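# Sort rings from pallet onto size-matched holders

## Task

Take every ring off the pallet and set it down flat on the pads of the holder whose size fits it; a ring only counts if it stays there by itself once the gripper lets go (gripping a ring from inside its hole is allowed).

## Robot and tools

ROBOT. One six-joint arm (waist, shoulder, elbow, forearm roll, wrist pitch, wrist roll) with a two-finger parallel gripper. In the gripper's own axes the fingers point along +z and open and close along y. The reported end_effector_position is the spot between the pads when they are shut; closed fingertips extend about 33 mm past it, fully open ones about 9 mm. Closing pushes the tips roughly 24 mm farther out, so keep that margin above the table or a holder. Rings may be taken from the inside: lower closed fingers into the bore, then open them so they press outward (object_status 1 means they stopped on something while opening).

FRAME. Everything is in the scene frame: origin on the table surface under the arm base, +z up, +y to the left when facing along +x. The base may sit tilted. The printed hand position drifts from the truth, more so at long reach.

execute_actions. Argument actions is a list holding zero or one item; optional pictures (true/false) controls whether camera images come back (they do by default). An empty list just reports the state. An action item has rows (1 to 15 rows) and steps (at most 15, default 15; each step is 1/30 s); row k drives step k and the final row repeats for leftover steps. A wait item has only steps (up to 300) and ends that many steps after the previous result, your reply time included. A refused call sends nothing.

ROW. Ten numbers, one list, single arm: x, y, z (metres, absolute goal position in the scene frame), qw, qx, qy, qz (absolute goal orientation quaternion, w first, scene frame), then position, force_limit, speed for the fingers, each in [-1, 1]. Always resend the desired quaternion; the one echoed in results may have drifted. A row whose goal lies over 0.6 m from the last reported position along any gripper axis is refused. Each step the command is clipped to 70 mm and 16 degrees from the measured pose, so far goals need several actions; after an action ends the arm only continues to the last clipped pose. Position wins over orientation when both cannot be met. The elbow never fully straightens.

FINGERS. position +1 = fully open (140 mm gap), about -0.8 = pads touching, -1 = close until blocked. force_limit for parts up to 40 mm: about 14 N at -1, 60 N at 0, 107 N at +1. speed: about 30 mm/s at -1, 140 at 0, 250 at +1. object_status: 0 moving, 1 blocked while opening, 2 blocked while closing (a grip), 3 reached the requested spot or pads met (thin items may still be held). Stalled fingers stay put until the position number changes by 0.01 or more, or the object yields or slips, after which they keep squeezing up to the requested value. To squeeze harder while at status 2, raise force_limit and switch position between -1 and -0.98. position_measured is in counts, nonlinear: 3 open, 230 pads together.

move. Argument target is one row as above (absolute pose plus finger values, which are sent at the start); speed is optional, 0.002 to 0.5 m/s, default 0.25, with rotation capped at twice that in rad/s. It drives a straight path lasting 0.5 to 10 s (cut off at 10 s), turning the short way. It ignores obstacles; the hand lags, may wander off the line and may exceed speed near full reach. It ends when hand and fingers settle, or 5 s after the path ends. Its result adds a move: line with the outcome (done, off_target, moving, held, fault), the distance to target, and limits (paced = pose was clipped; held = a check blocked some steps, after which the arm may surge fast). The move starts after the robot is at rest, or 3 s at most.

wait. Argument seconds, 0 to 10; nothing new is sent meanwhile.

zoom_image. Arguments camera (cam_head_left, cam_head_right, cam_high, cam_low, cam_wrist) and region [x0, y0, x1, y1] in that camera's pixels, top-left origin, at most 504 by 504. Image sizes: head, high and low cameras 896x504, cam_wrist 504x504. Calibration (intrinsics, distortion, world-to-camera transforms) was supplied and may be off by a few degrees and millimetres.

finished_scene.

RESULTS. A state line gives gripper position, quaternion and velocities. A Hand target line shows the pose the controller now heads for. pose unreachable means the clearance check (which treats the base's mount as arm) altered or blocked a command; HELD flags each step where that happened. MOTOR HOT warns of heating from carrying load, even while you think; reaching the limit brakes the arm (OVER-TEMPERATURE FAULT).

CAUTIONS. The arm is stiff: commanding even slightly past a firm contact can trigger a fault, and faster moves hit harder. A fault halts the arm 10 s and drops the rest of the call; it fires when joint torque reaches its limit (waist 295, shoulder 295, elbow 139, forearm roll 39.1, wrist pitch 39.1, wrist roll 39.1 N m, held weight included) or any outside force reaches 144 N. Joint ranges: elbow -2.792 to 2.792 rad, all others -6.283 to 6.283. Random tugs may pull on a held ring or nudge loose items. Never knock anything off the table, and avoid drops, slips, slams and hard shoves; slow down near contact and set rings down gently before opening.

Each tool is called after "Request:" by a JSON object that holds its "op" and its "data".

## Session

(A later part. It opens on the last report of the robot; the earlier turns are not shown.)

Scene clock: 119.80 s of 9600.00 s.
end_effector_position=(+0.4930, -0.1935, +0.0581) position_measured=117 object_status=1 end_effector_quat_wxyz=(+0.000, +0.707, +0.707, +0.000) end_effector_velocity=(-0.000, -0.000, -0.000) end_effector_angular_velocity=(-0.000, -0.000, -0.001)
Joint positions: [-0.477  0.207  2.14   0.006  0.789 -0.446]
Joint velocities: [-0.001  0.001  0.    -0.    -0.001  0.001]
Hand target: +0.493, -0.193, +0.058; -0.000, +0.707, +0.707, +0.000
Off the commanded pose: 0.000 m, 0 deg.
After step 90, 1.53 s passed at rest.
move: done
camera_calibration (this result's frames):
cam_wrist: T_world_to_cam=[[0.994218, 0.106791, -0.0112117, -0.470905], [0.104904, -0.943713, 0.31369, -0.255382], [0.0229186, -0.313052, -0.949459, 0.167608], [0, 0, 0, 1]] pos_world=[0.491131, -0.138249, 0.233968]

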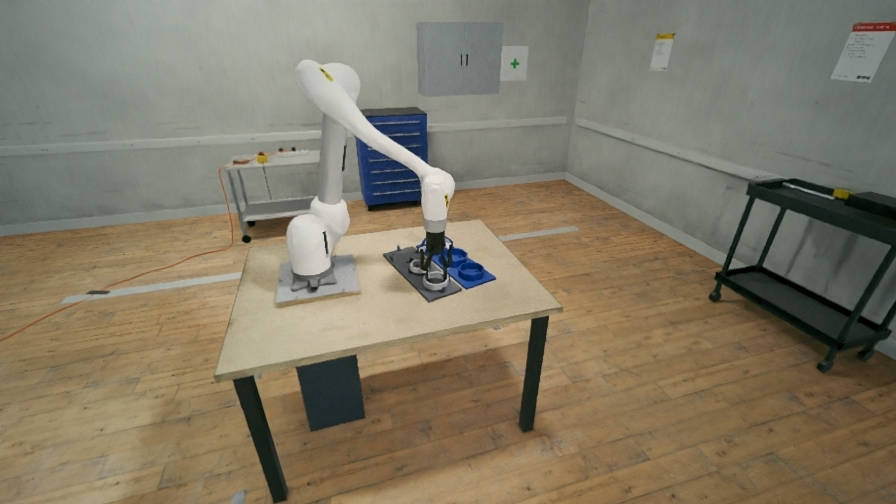

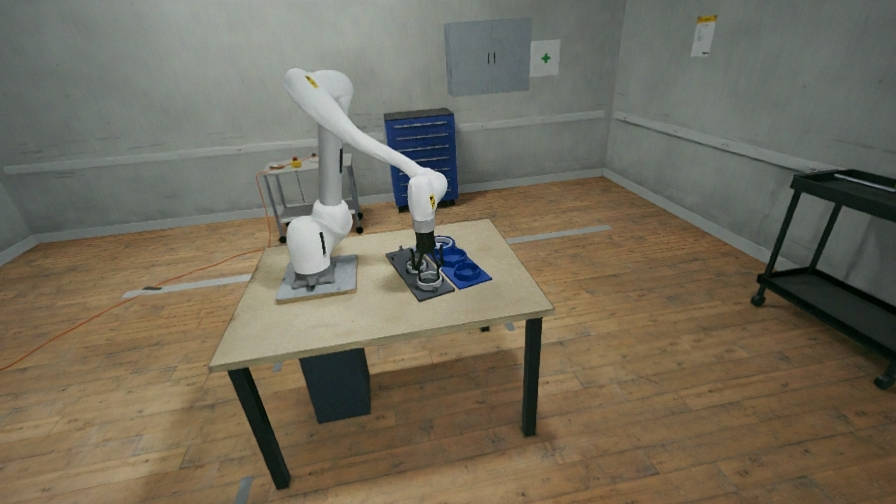

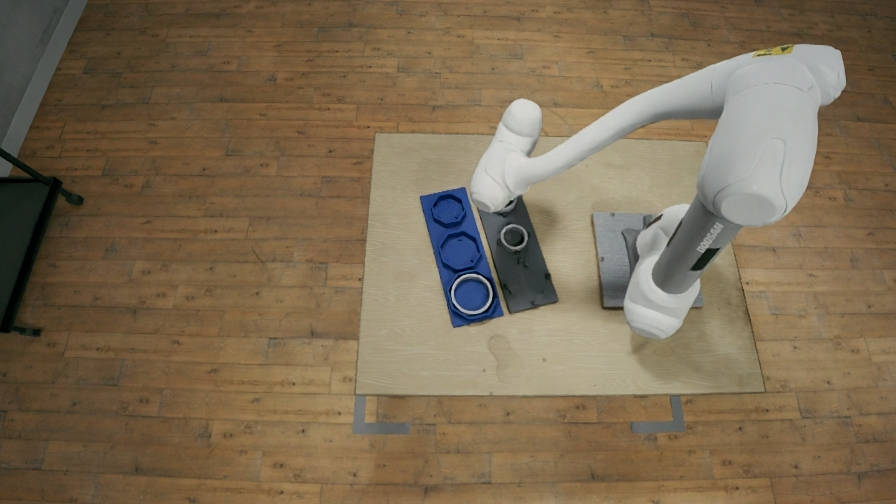

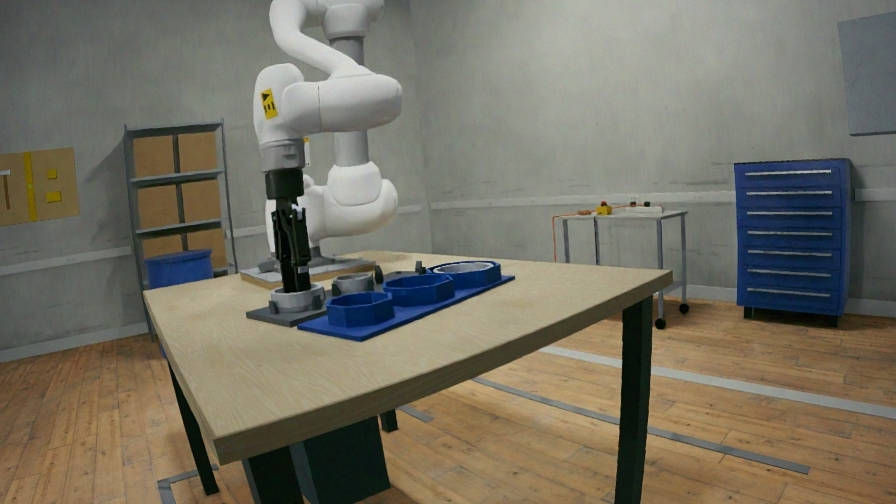

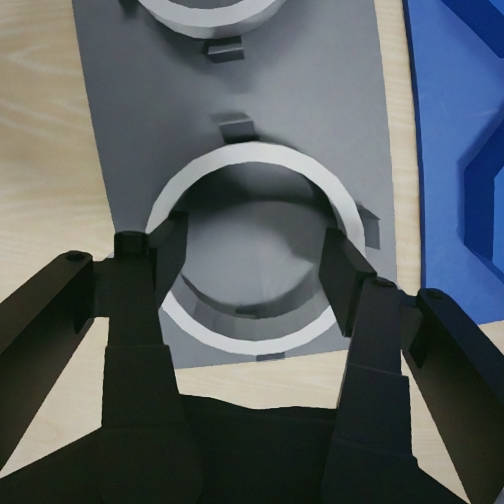

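Request:
{"op": "move", "data": {"target": [0.493,-0.1935,0.0525,0,0.7071,0.7071,0,1,0,-0.7], "speed": 0.01}}

Request:
{"op": "move", "data": {"target": [0.493,-0.1935,0.0525,0,0.7071,0.7071,0,-0.1,0,-0.7]}}

Request:
{"op": "move", "data": {"target": [0.493,-0.1935,0.10,0,0.7071,0.7071,0,-0.1,0,-0.7], "speed": 0.1}}

Request:
{"op": "move", "data": {"target": [0.597,0.142,0.10,0,0.7071,0.7071,0,0.1,0,-0.7]}}

Request:
{"op": "zoom_image", "data": {"camera": "cam_low", "region": [240, 240, 370, 330]}}

Scene clock: 126.63 s of 9600.00 s.
end_effector_position=(+0.4930, -0.1935, +0.0526) position_measured=117 object_status=1 end_effector_quat_wxyz=(+0.000, +0.707, +0.707, +0.000) end_effector_velocity=(-0.001, +0.001, -0.002) end_effector_angular_velocity=(+0.001, +0.003, +0.000)
Joint positions: [-0.477  0.215  2.144  0.006  0.777 -0.446]
Joint velocities: [ 0.     0.002  0.002 -0.001 -0.001  0.   ]
Hand target: +0.493, -0.193, +0.053; -0.000, +0.707, +0.707, +0.000
Off the commanded pose: 0.000 m, 0 deg.
After step 90, 3.07 s passed at rest.
move: done
camera_calibration (this result's frames):
cam_wrist: T_world_to_cam=[[0.994224, 0.106741, -0.0111936, -0.470997], [0.10485, -0.943715, 0.313701, -0.253628], [0.0229212, -0.313063, -0.949456, 0.162397], [0, 0, 0, 1]] pos_world=[0.491147, -0.138238, 0.22848]

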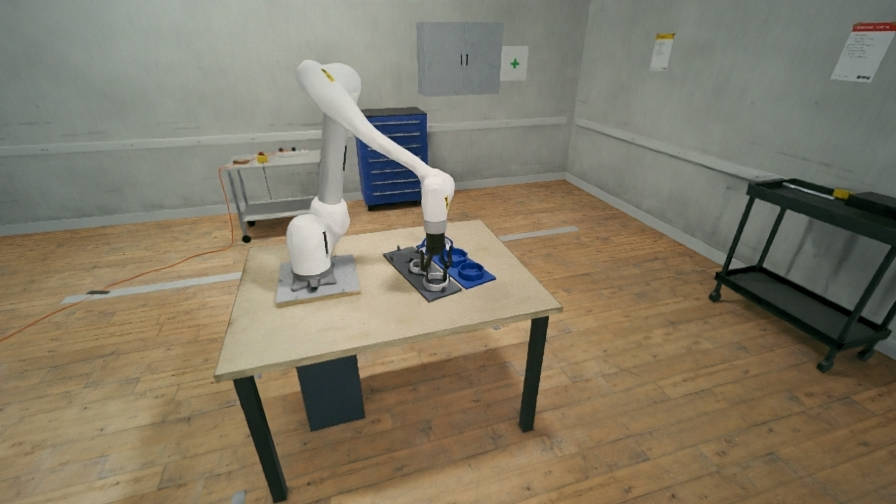

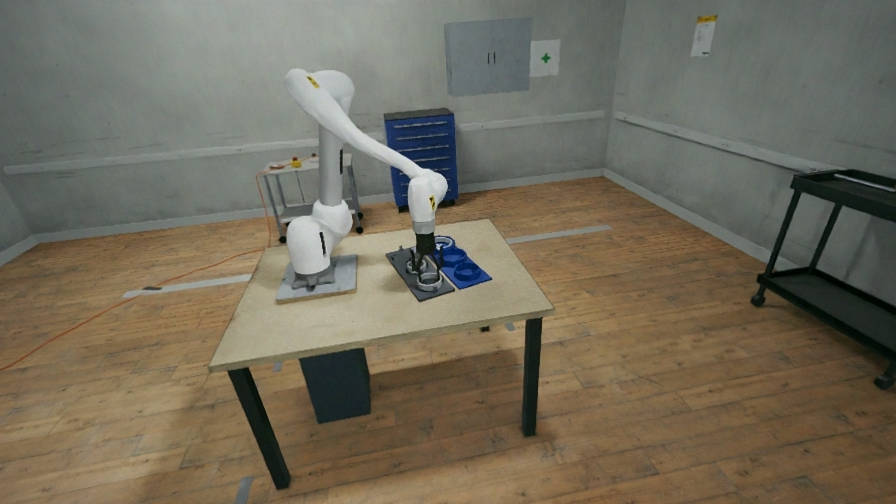

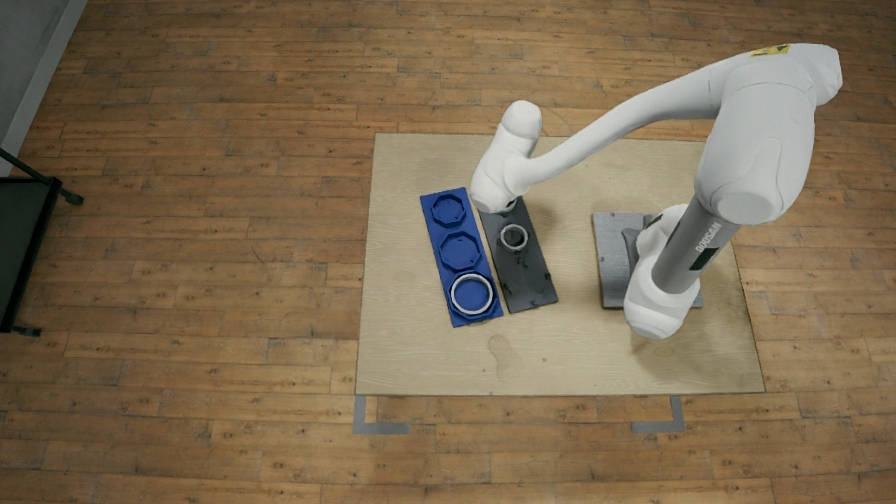

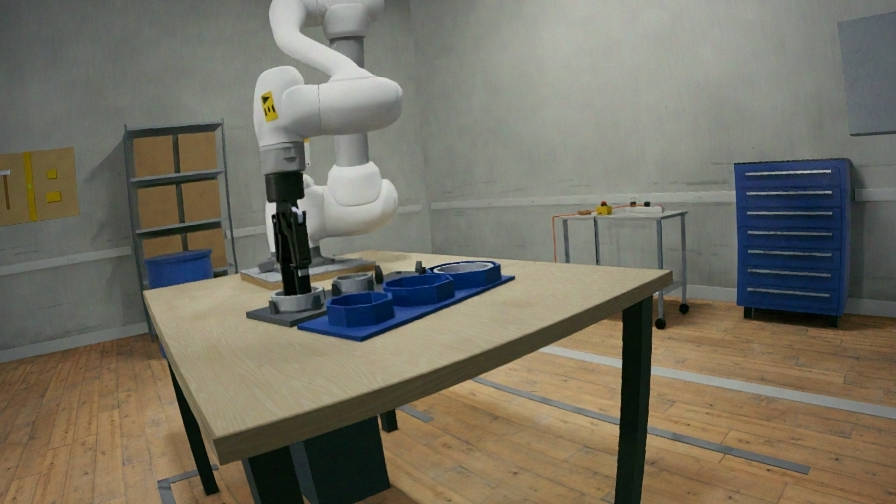

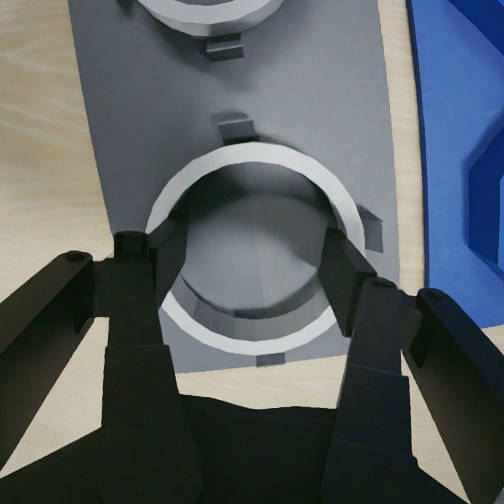

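Scene clock: 127.33 s of 9600.00 s.
end_effector_position=(+0.4930, -0.1935, +0.0525) position_measured=141 object_status=3 end_effector_quat_wxyz=(+0.000, +0.707, +0.707, +0.000) end_effector_velocity=(+0.000, -0.000, -0.000) end_effector_angular_velocity=(-0.000, +0.000, -0.000)
Joint positions: [-0.477  0.215  2.144  0.006  0.777 -0.446]
Joint velocities: [-0.  0. -0. -0.  0.  0.]
Hand target: +0.493, -0.193, +0.053; -0.000, +0.707, +0.707, -0.000
Off the commanded pose: 0.000 m, 0 deg.
move: done
camera_calibration (this result's frames):
cam_wrist: T_world_to_cam=[[0.994224, 0.106736, -0.0111977, -0.471], [0.104847, -0.94372, 0.313688, -0.253596], [0.0229142, -0.31305, -0.94946, 0.16233], [0, 0, 0, 1]] pos_world=[0.491149, -0.138234, 0.228402]

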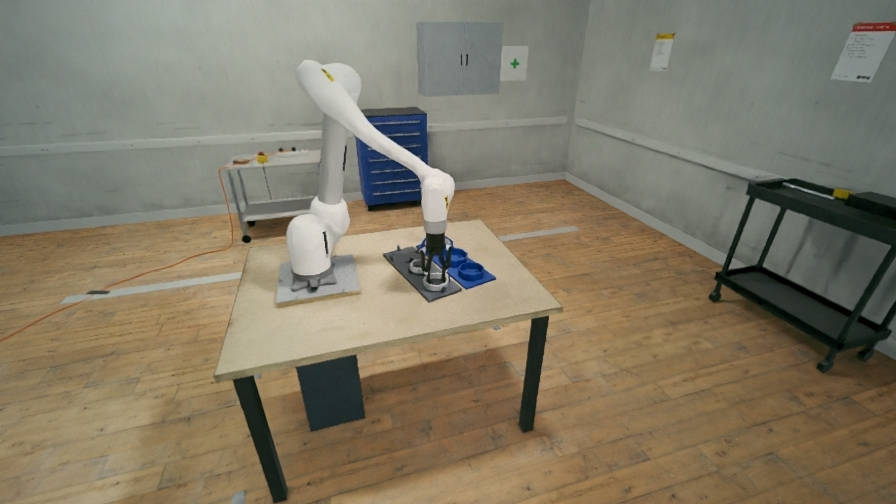

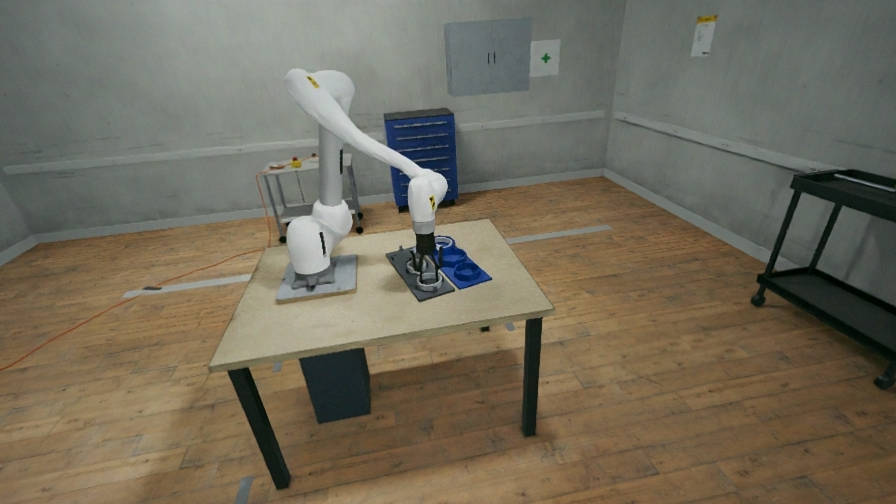

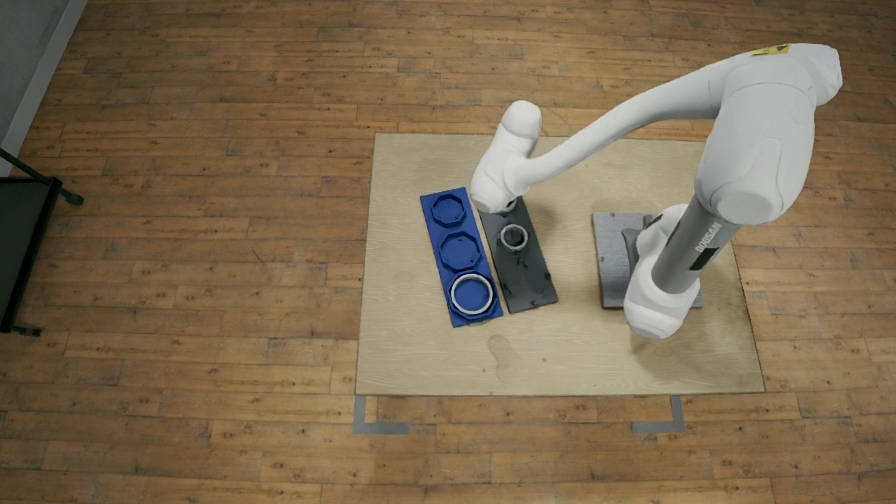

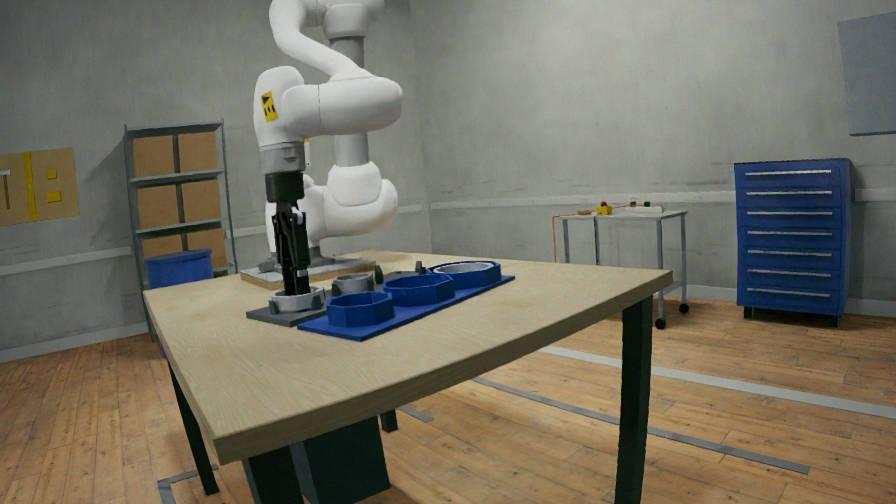

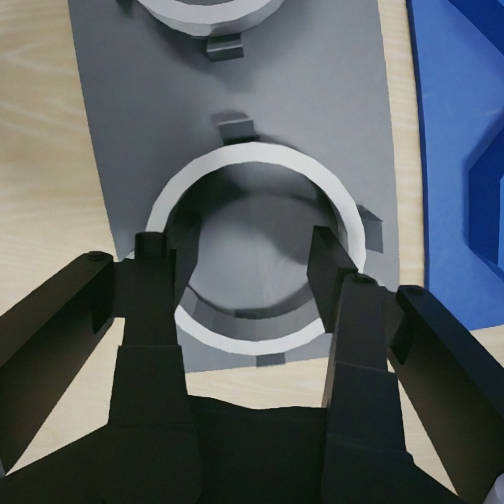

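Scene clock: 128.20 s of 9600.00 s.
end_effector_position=(+0.4930, -0.1935, +0.0999) position_measured=141 object_status=3 end_effector_quat_wxyz=(-0.000, +0.707, +0.707, -0.000) end_effector_velocity=(+0.001, -0.000, +0.002) end_effector_angular_velocity=(-0.001, -0.003, -0.001)
Joint positions: [-0.477  0.154  2.107  0.005  0.875 -0.446]
Joint velocities: [-0.    -0.003 -0.002  0.     0.002  0.   ]
Hand target: +0.493, -0.194, +0.100; +0.000, +0.707, +0.707, -0.000
Off the commanded pose: 0.000 m, 0 deg.
move: done
camera_calibration (this result's frames):
cam_wrist: T_world_to_cam=[[0.994222, 0.106747, -0.0112644, -0.470462], [0.104878, -0.943708, 0.313713, -0.268494], [0.0228577, -0.313081, -0.949451, 0.207312], [0, 0, 0, 1]] pos_world=[0.491164, -0.138254, 0.275763]

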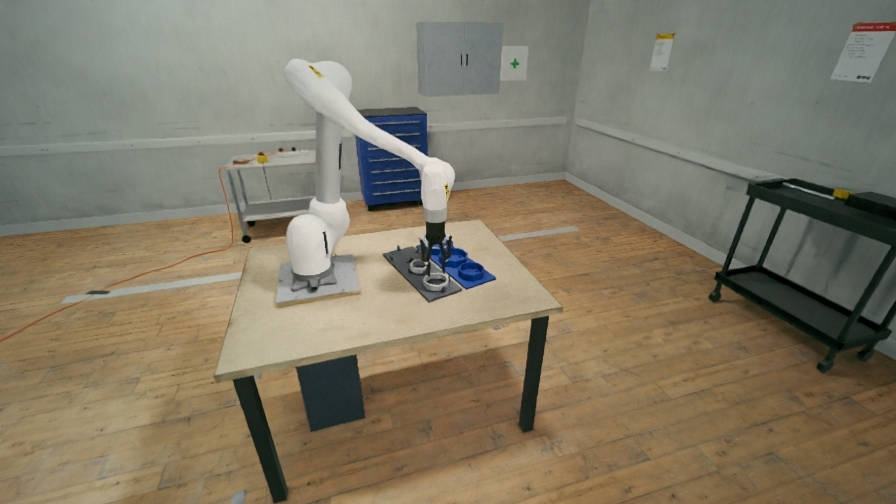

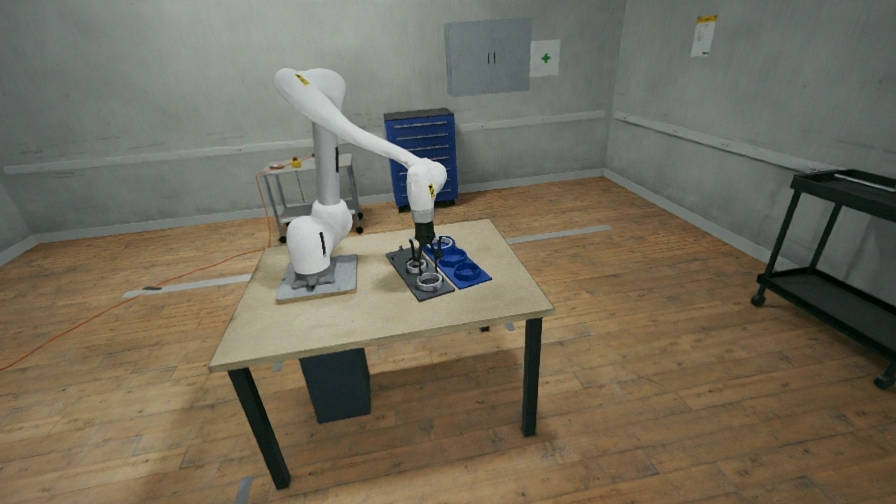

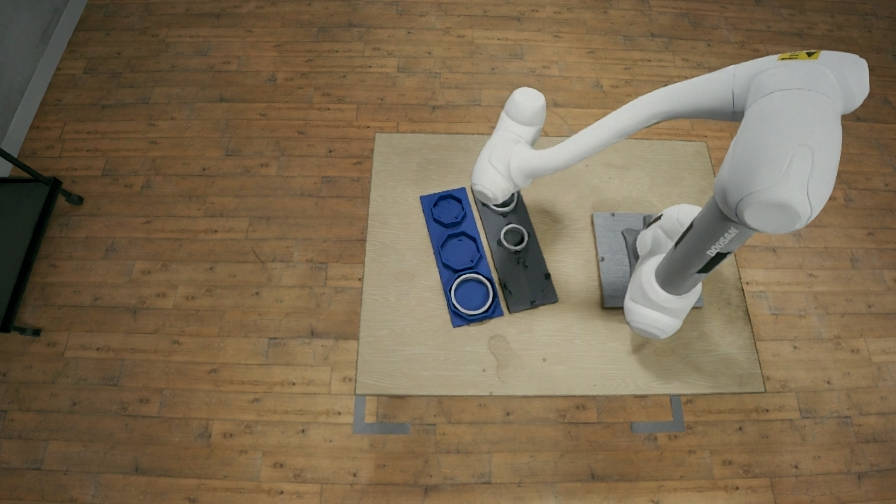

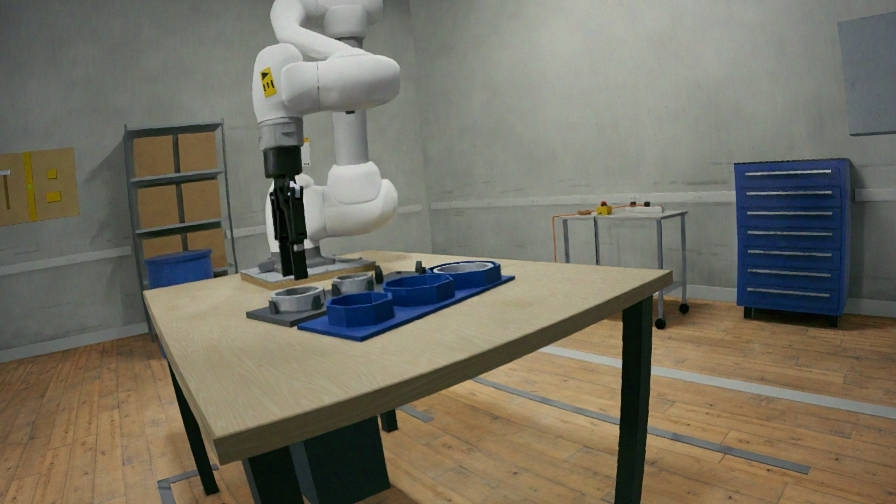

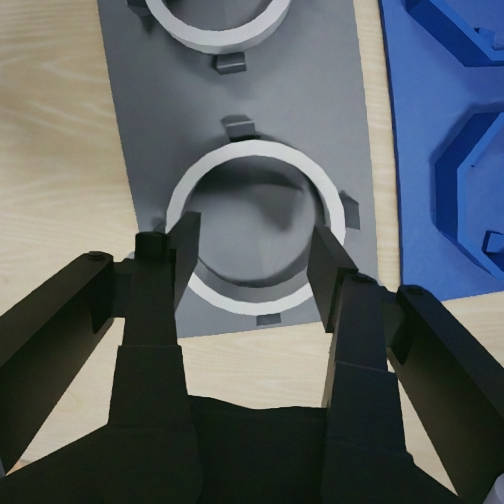

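Scene clock: 130.13 s of 9600.00 s.
end_effector_position=(+0.5970, +0.1420, +0.0999) position_measured=117 object_status=3 end_effector_quat_wxyz=(+0.000, +0.707, +0.707, +0.000) end_effector_velocity=(+0.001, +0.000, -0.000) end_effector_angular_velocity=(-0.001, +0.001, +0.000)
Joint positions: [0.142 0.27  1.953 0.    0.911 0.177]
Joint velocities: [ 0.     0.002 -0.002 -0.001  0.001  0.001]
Hand target: +0.597, +0.142, +0.100; +0.000, +0.707, +0.707, +0.000
Off the commanded pose: 0.000 m, 0 deg.
move: done
camera_calibration (this result's frames):
cam_wrist: T_world_to_cam=[[0.994224, 0.106768, -0.0109466, -0.609717], [0.104797, -0.943703, 0.313756, 0.0372413], [0.0231688, -0.313091, -0.94944, 0.309864], [0, 0, 0, 1]] pos_world=[0.595113, 0.197259, 0.275838]

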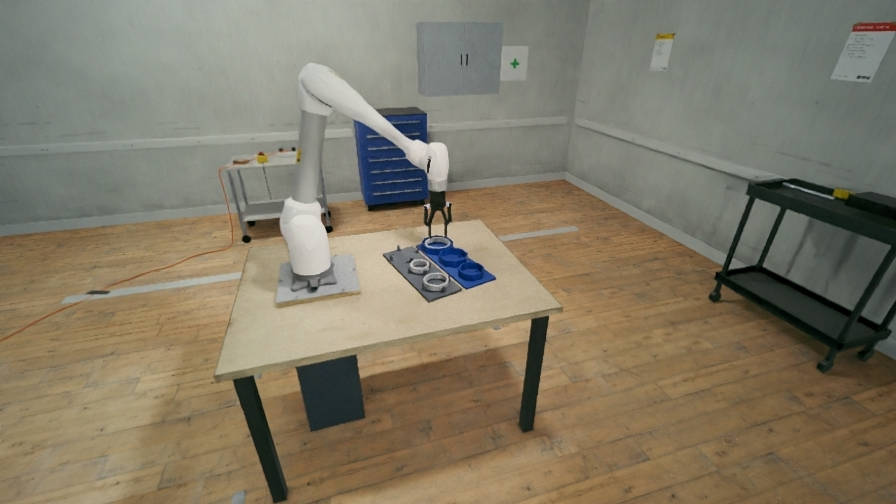

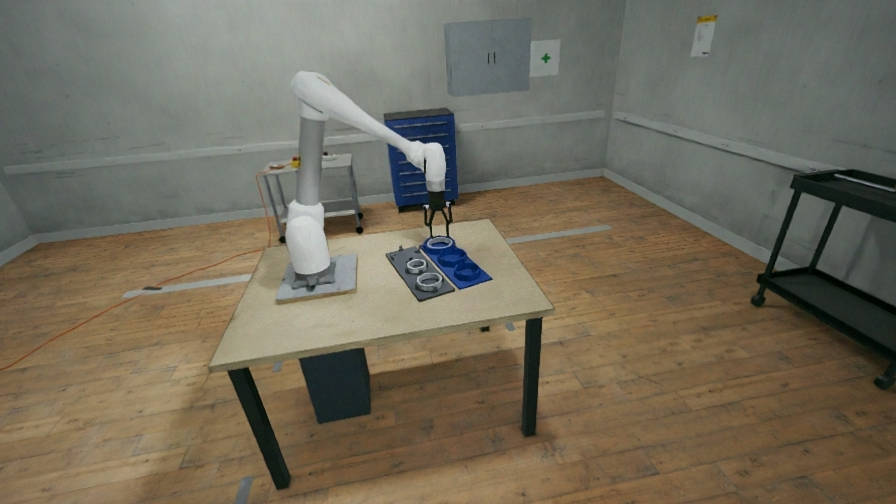

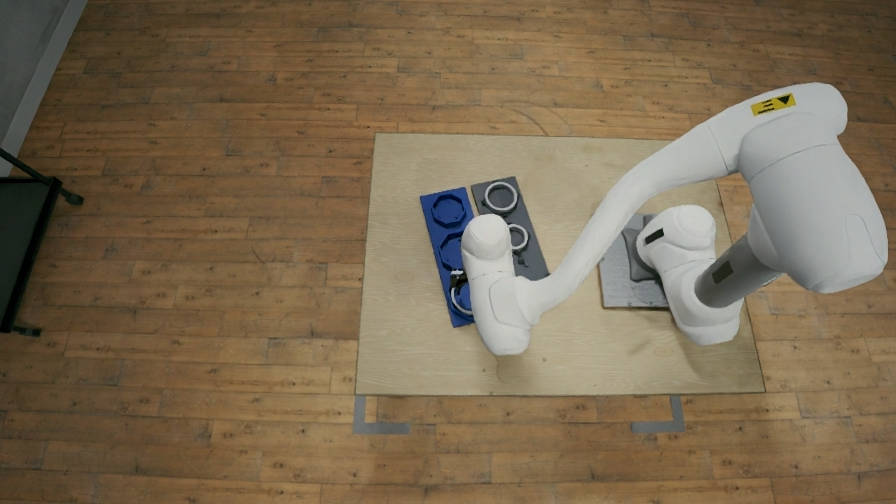

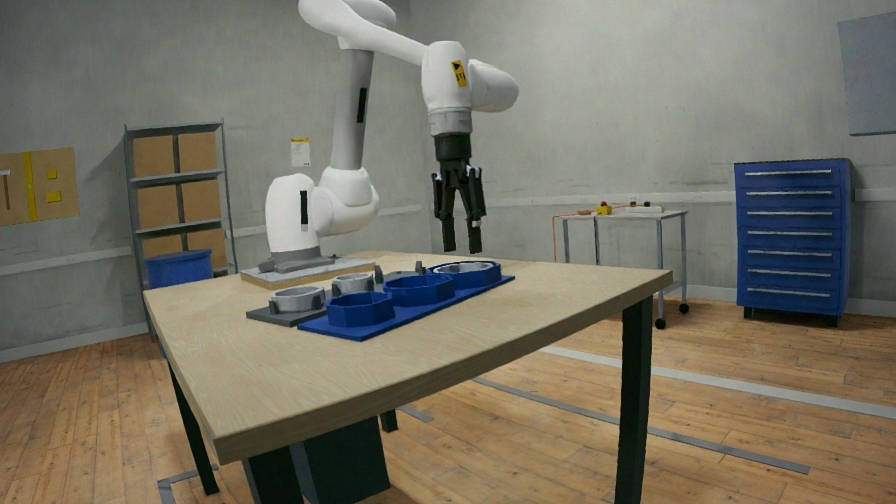

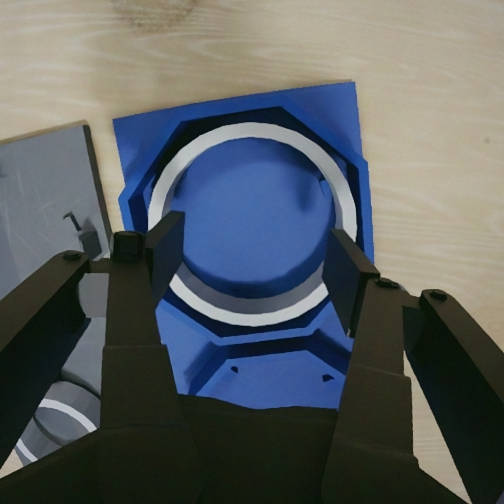

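Region (240, 240, 370, 330) of cam_low's 896x504 image, scaled by 3.877, with more detail than that image has; it fills the top 349 rows of this view, and the rest is white.

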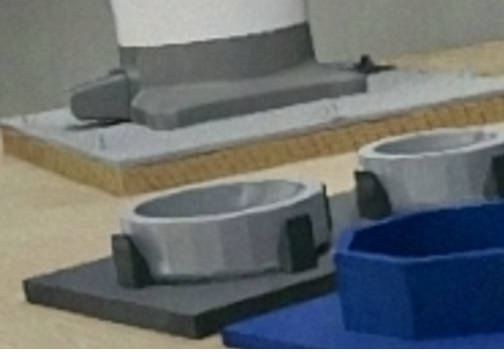

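Request:
{"op": "move", "data": {"target": [0.595,0.1425,0.045,0,0.7071,0.7071,0,0.1,0,0], "speed": 0.06}}

Request:
{"op": "move", "data": {"target": [0.595,0.1425,0.045,0,0.7071,0.7071,0,1,0,-0.7]}}

Scene clock: 139.50 s of 9600.00 s.
end_effector_position=(+0.5950, +0.1425, +0.0451) position_measured=117 object_status=3 end_effector_quat_wxyz=(-0.000, +0.707, +0.707, +0.000) end_effector_velocity=(-0.001, -0.000, -0.002) end_effector_angular_velocity=(+0.001, +0.001, -0.001)
Joint positions: [0.144 0.331 1.995 0.    0.808 0.178]
Joint velocities: [-0.001  0.001  0.003  0.002 -0.003 -0.   ]
Hand target: +0.595, +0.143, +0.045; -0.000, +0.707, +0.707, +0.000
Off the commanded pose: 0.000 m, 0 deg.
After step 90, 5.10 s passed at rest.
move: done
camera_calibration (this result's frames):
cam_wrist: T_world_to_cam=[[0.994214, 0.106827, -0.0112017, -0.608323], [0.104936, -0.943721, 0.313653, 0.055069], [0.0229354, -0.313014, -0.949472, 0.258153], [0, 0, 0, 1]] pos_world=[0.593104, 0.197761, 0.221022]

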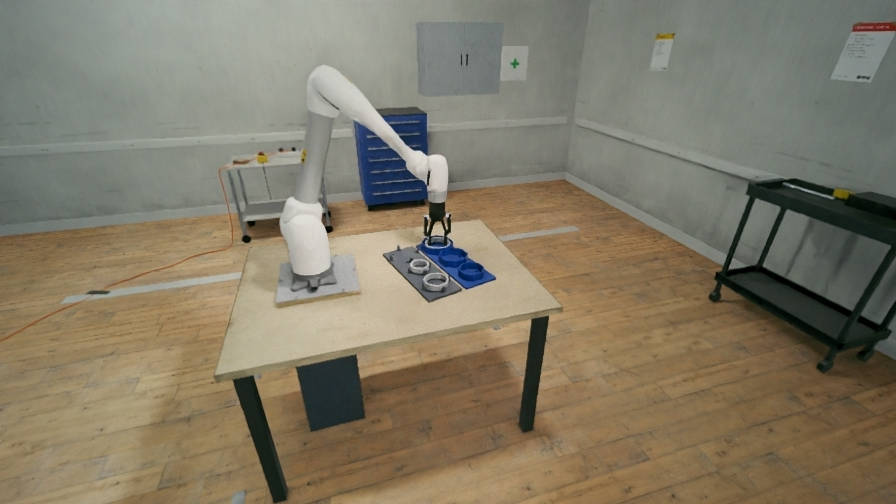

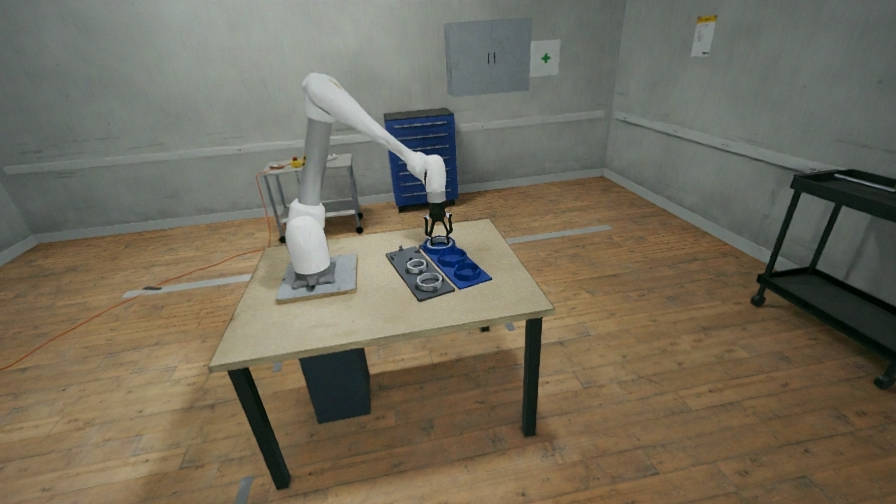

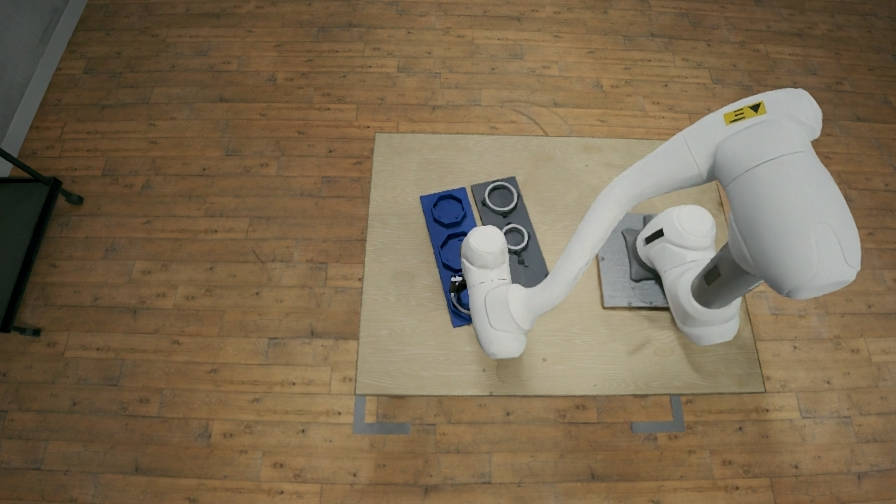

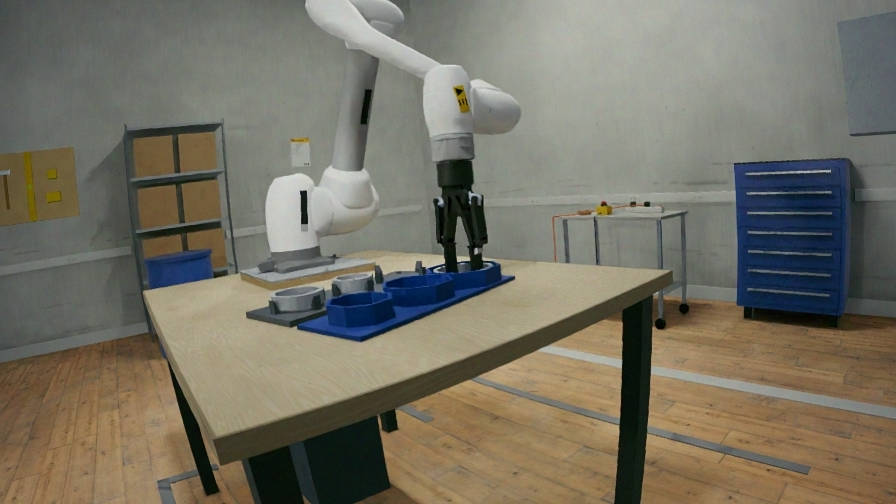

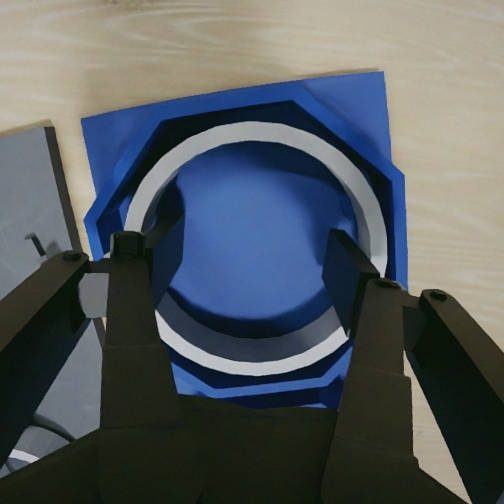

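Scene clock: 140.20 s of 9600.00 s.
end_effector_position=(+0.5950, +0.1425, +0.0450) position_measured=84 object_status=1 end_effector_quat_wxyz=(-0.000, +0.707, +0.707, +0.000) end_effector_velocity=(-0.001, +0.000, -0.000) end_effector_angular_velocity=(-0.001, +0.002, +0.000)
Joint positions: [0.144 0.331 1.995 0.    0.808 0.179]
Joint velocities: [ 0.001  0.     0.001 -0.     0.001  0.   ]
Hand target: +0.595, +0.143, +0.045; -0.000, +0.707, +0.707, +0.000
Off the commanded pose: 0.000 m, 0 deg.
move: done
camera_calibration (this result's frames):
cam_wrist: T_world_to_cam=[[0.994223, 0.106747, -0.0112509, -0.608325], [0.104875, -0.943727, 0.313656, 0.0551514], [0.0228639, -0.313024, -0.94947, 0.258068], [0, 0, 0, 1]] pos_world=[0.593126, 0.197766, 0.220886]

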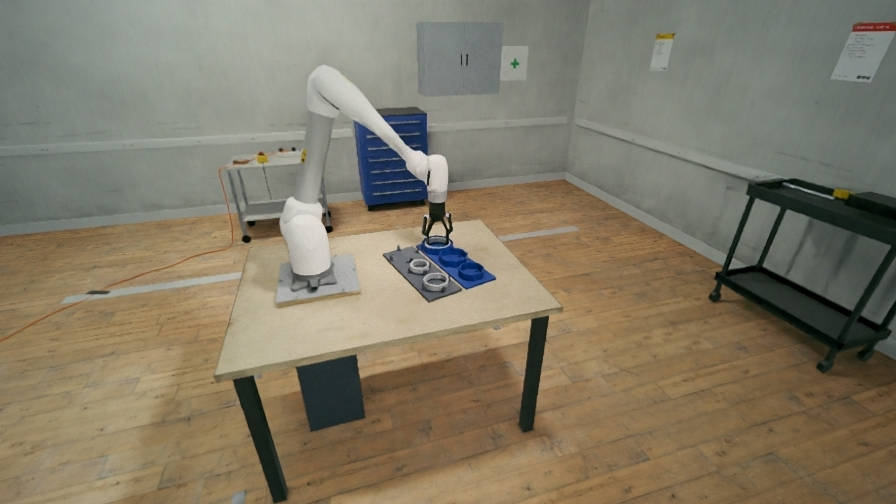

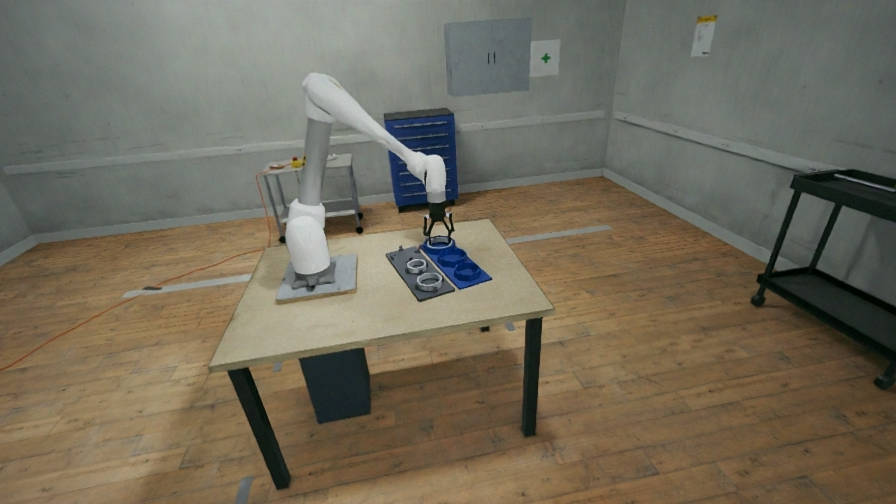

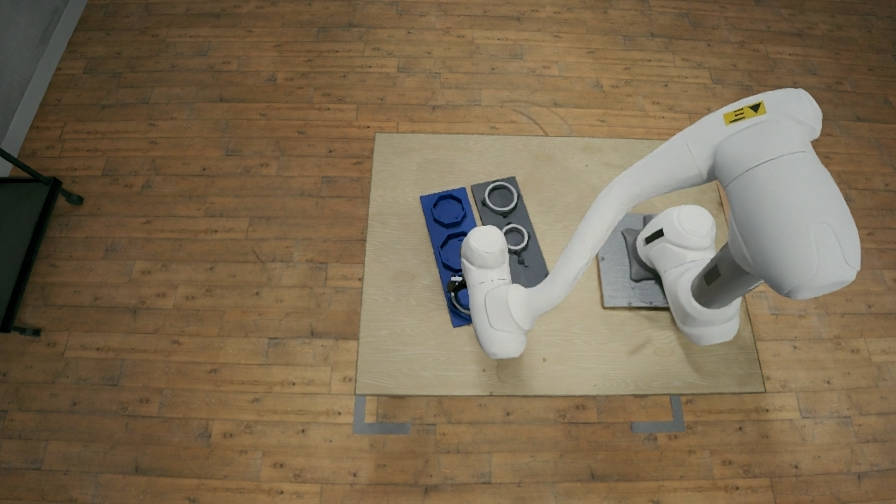

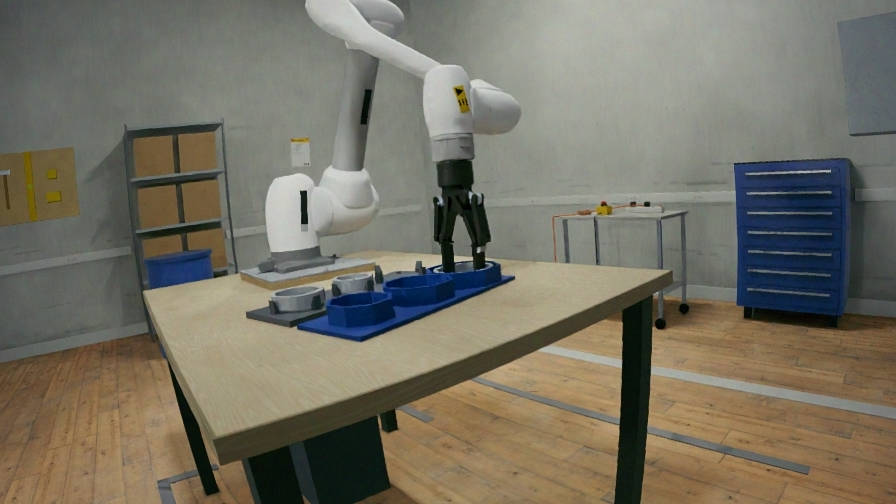

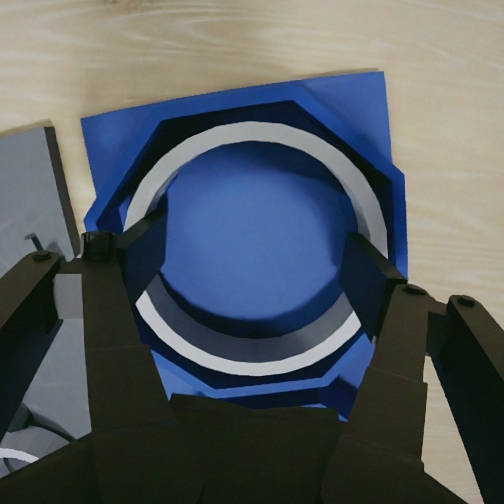

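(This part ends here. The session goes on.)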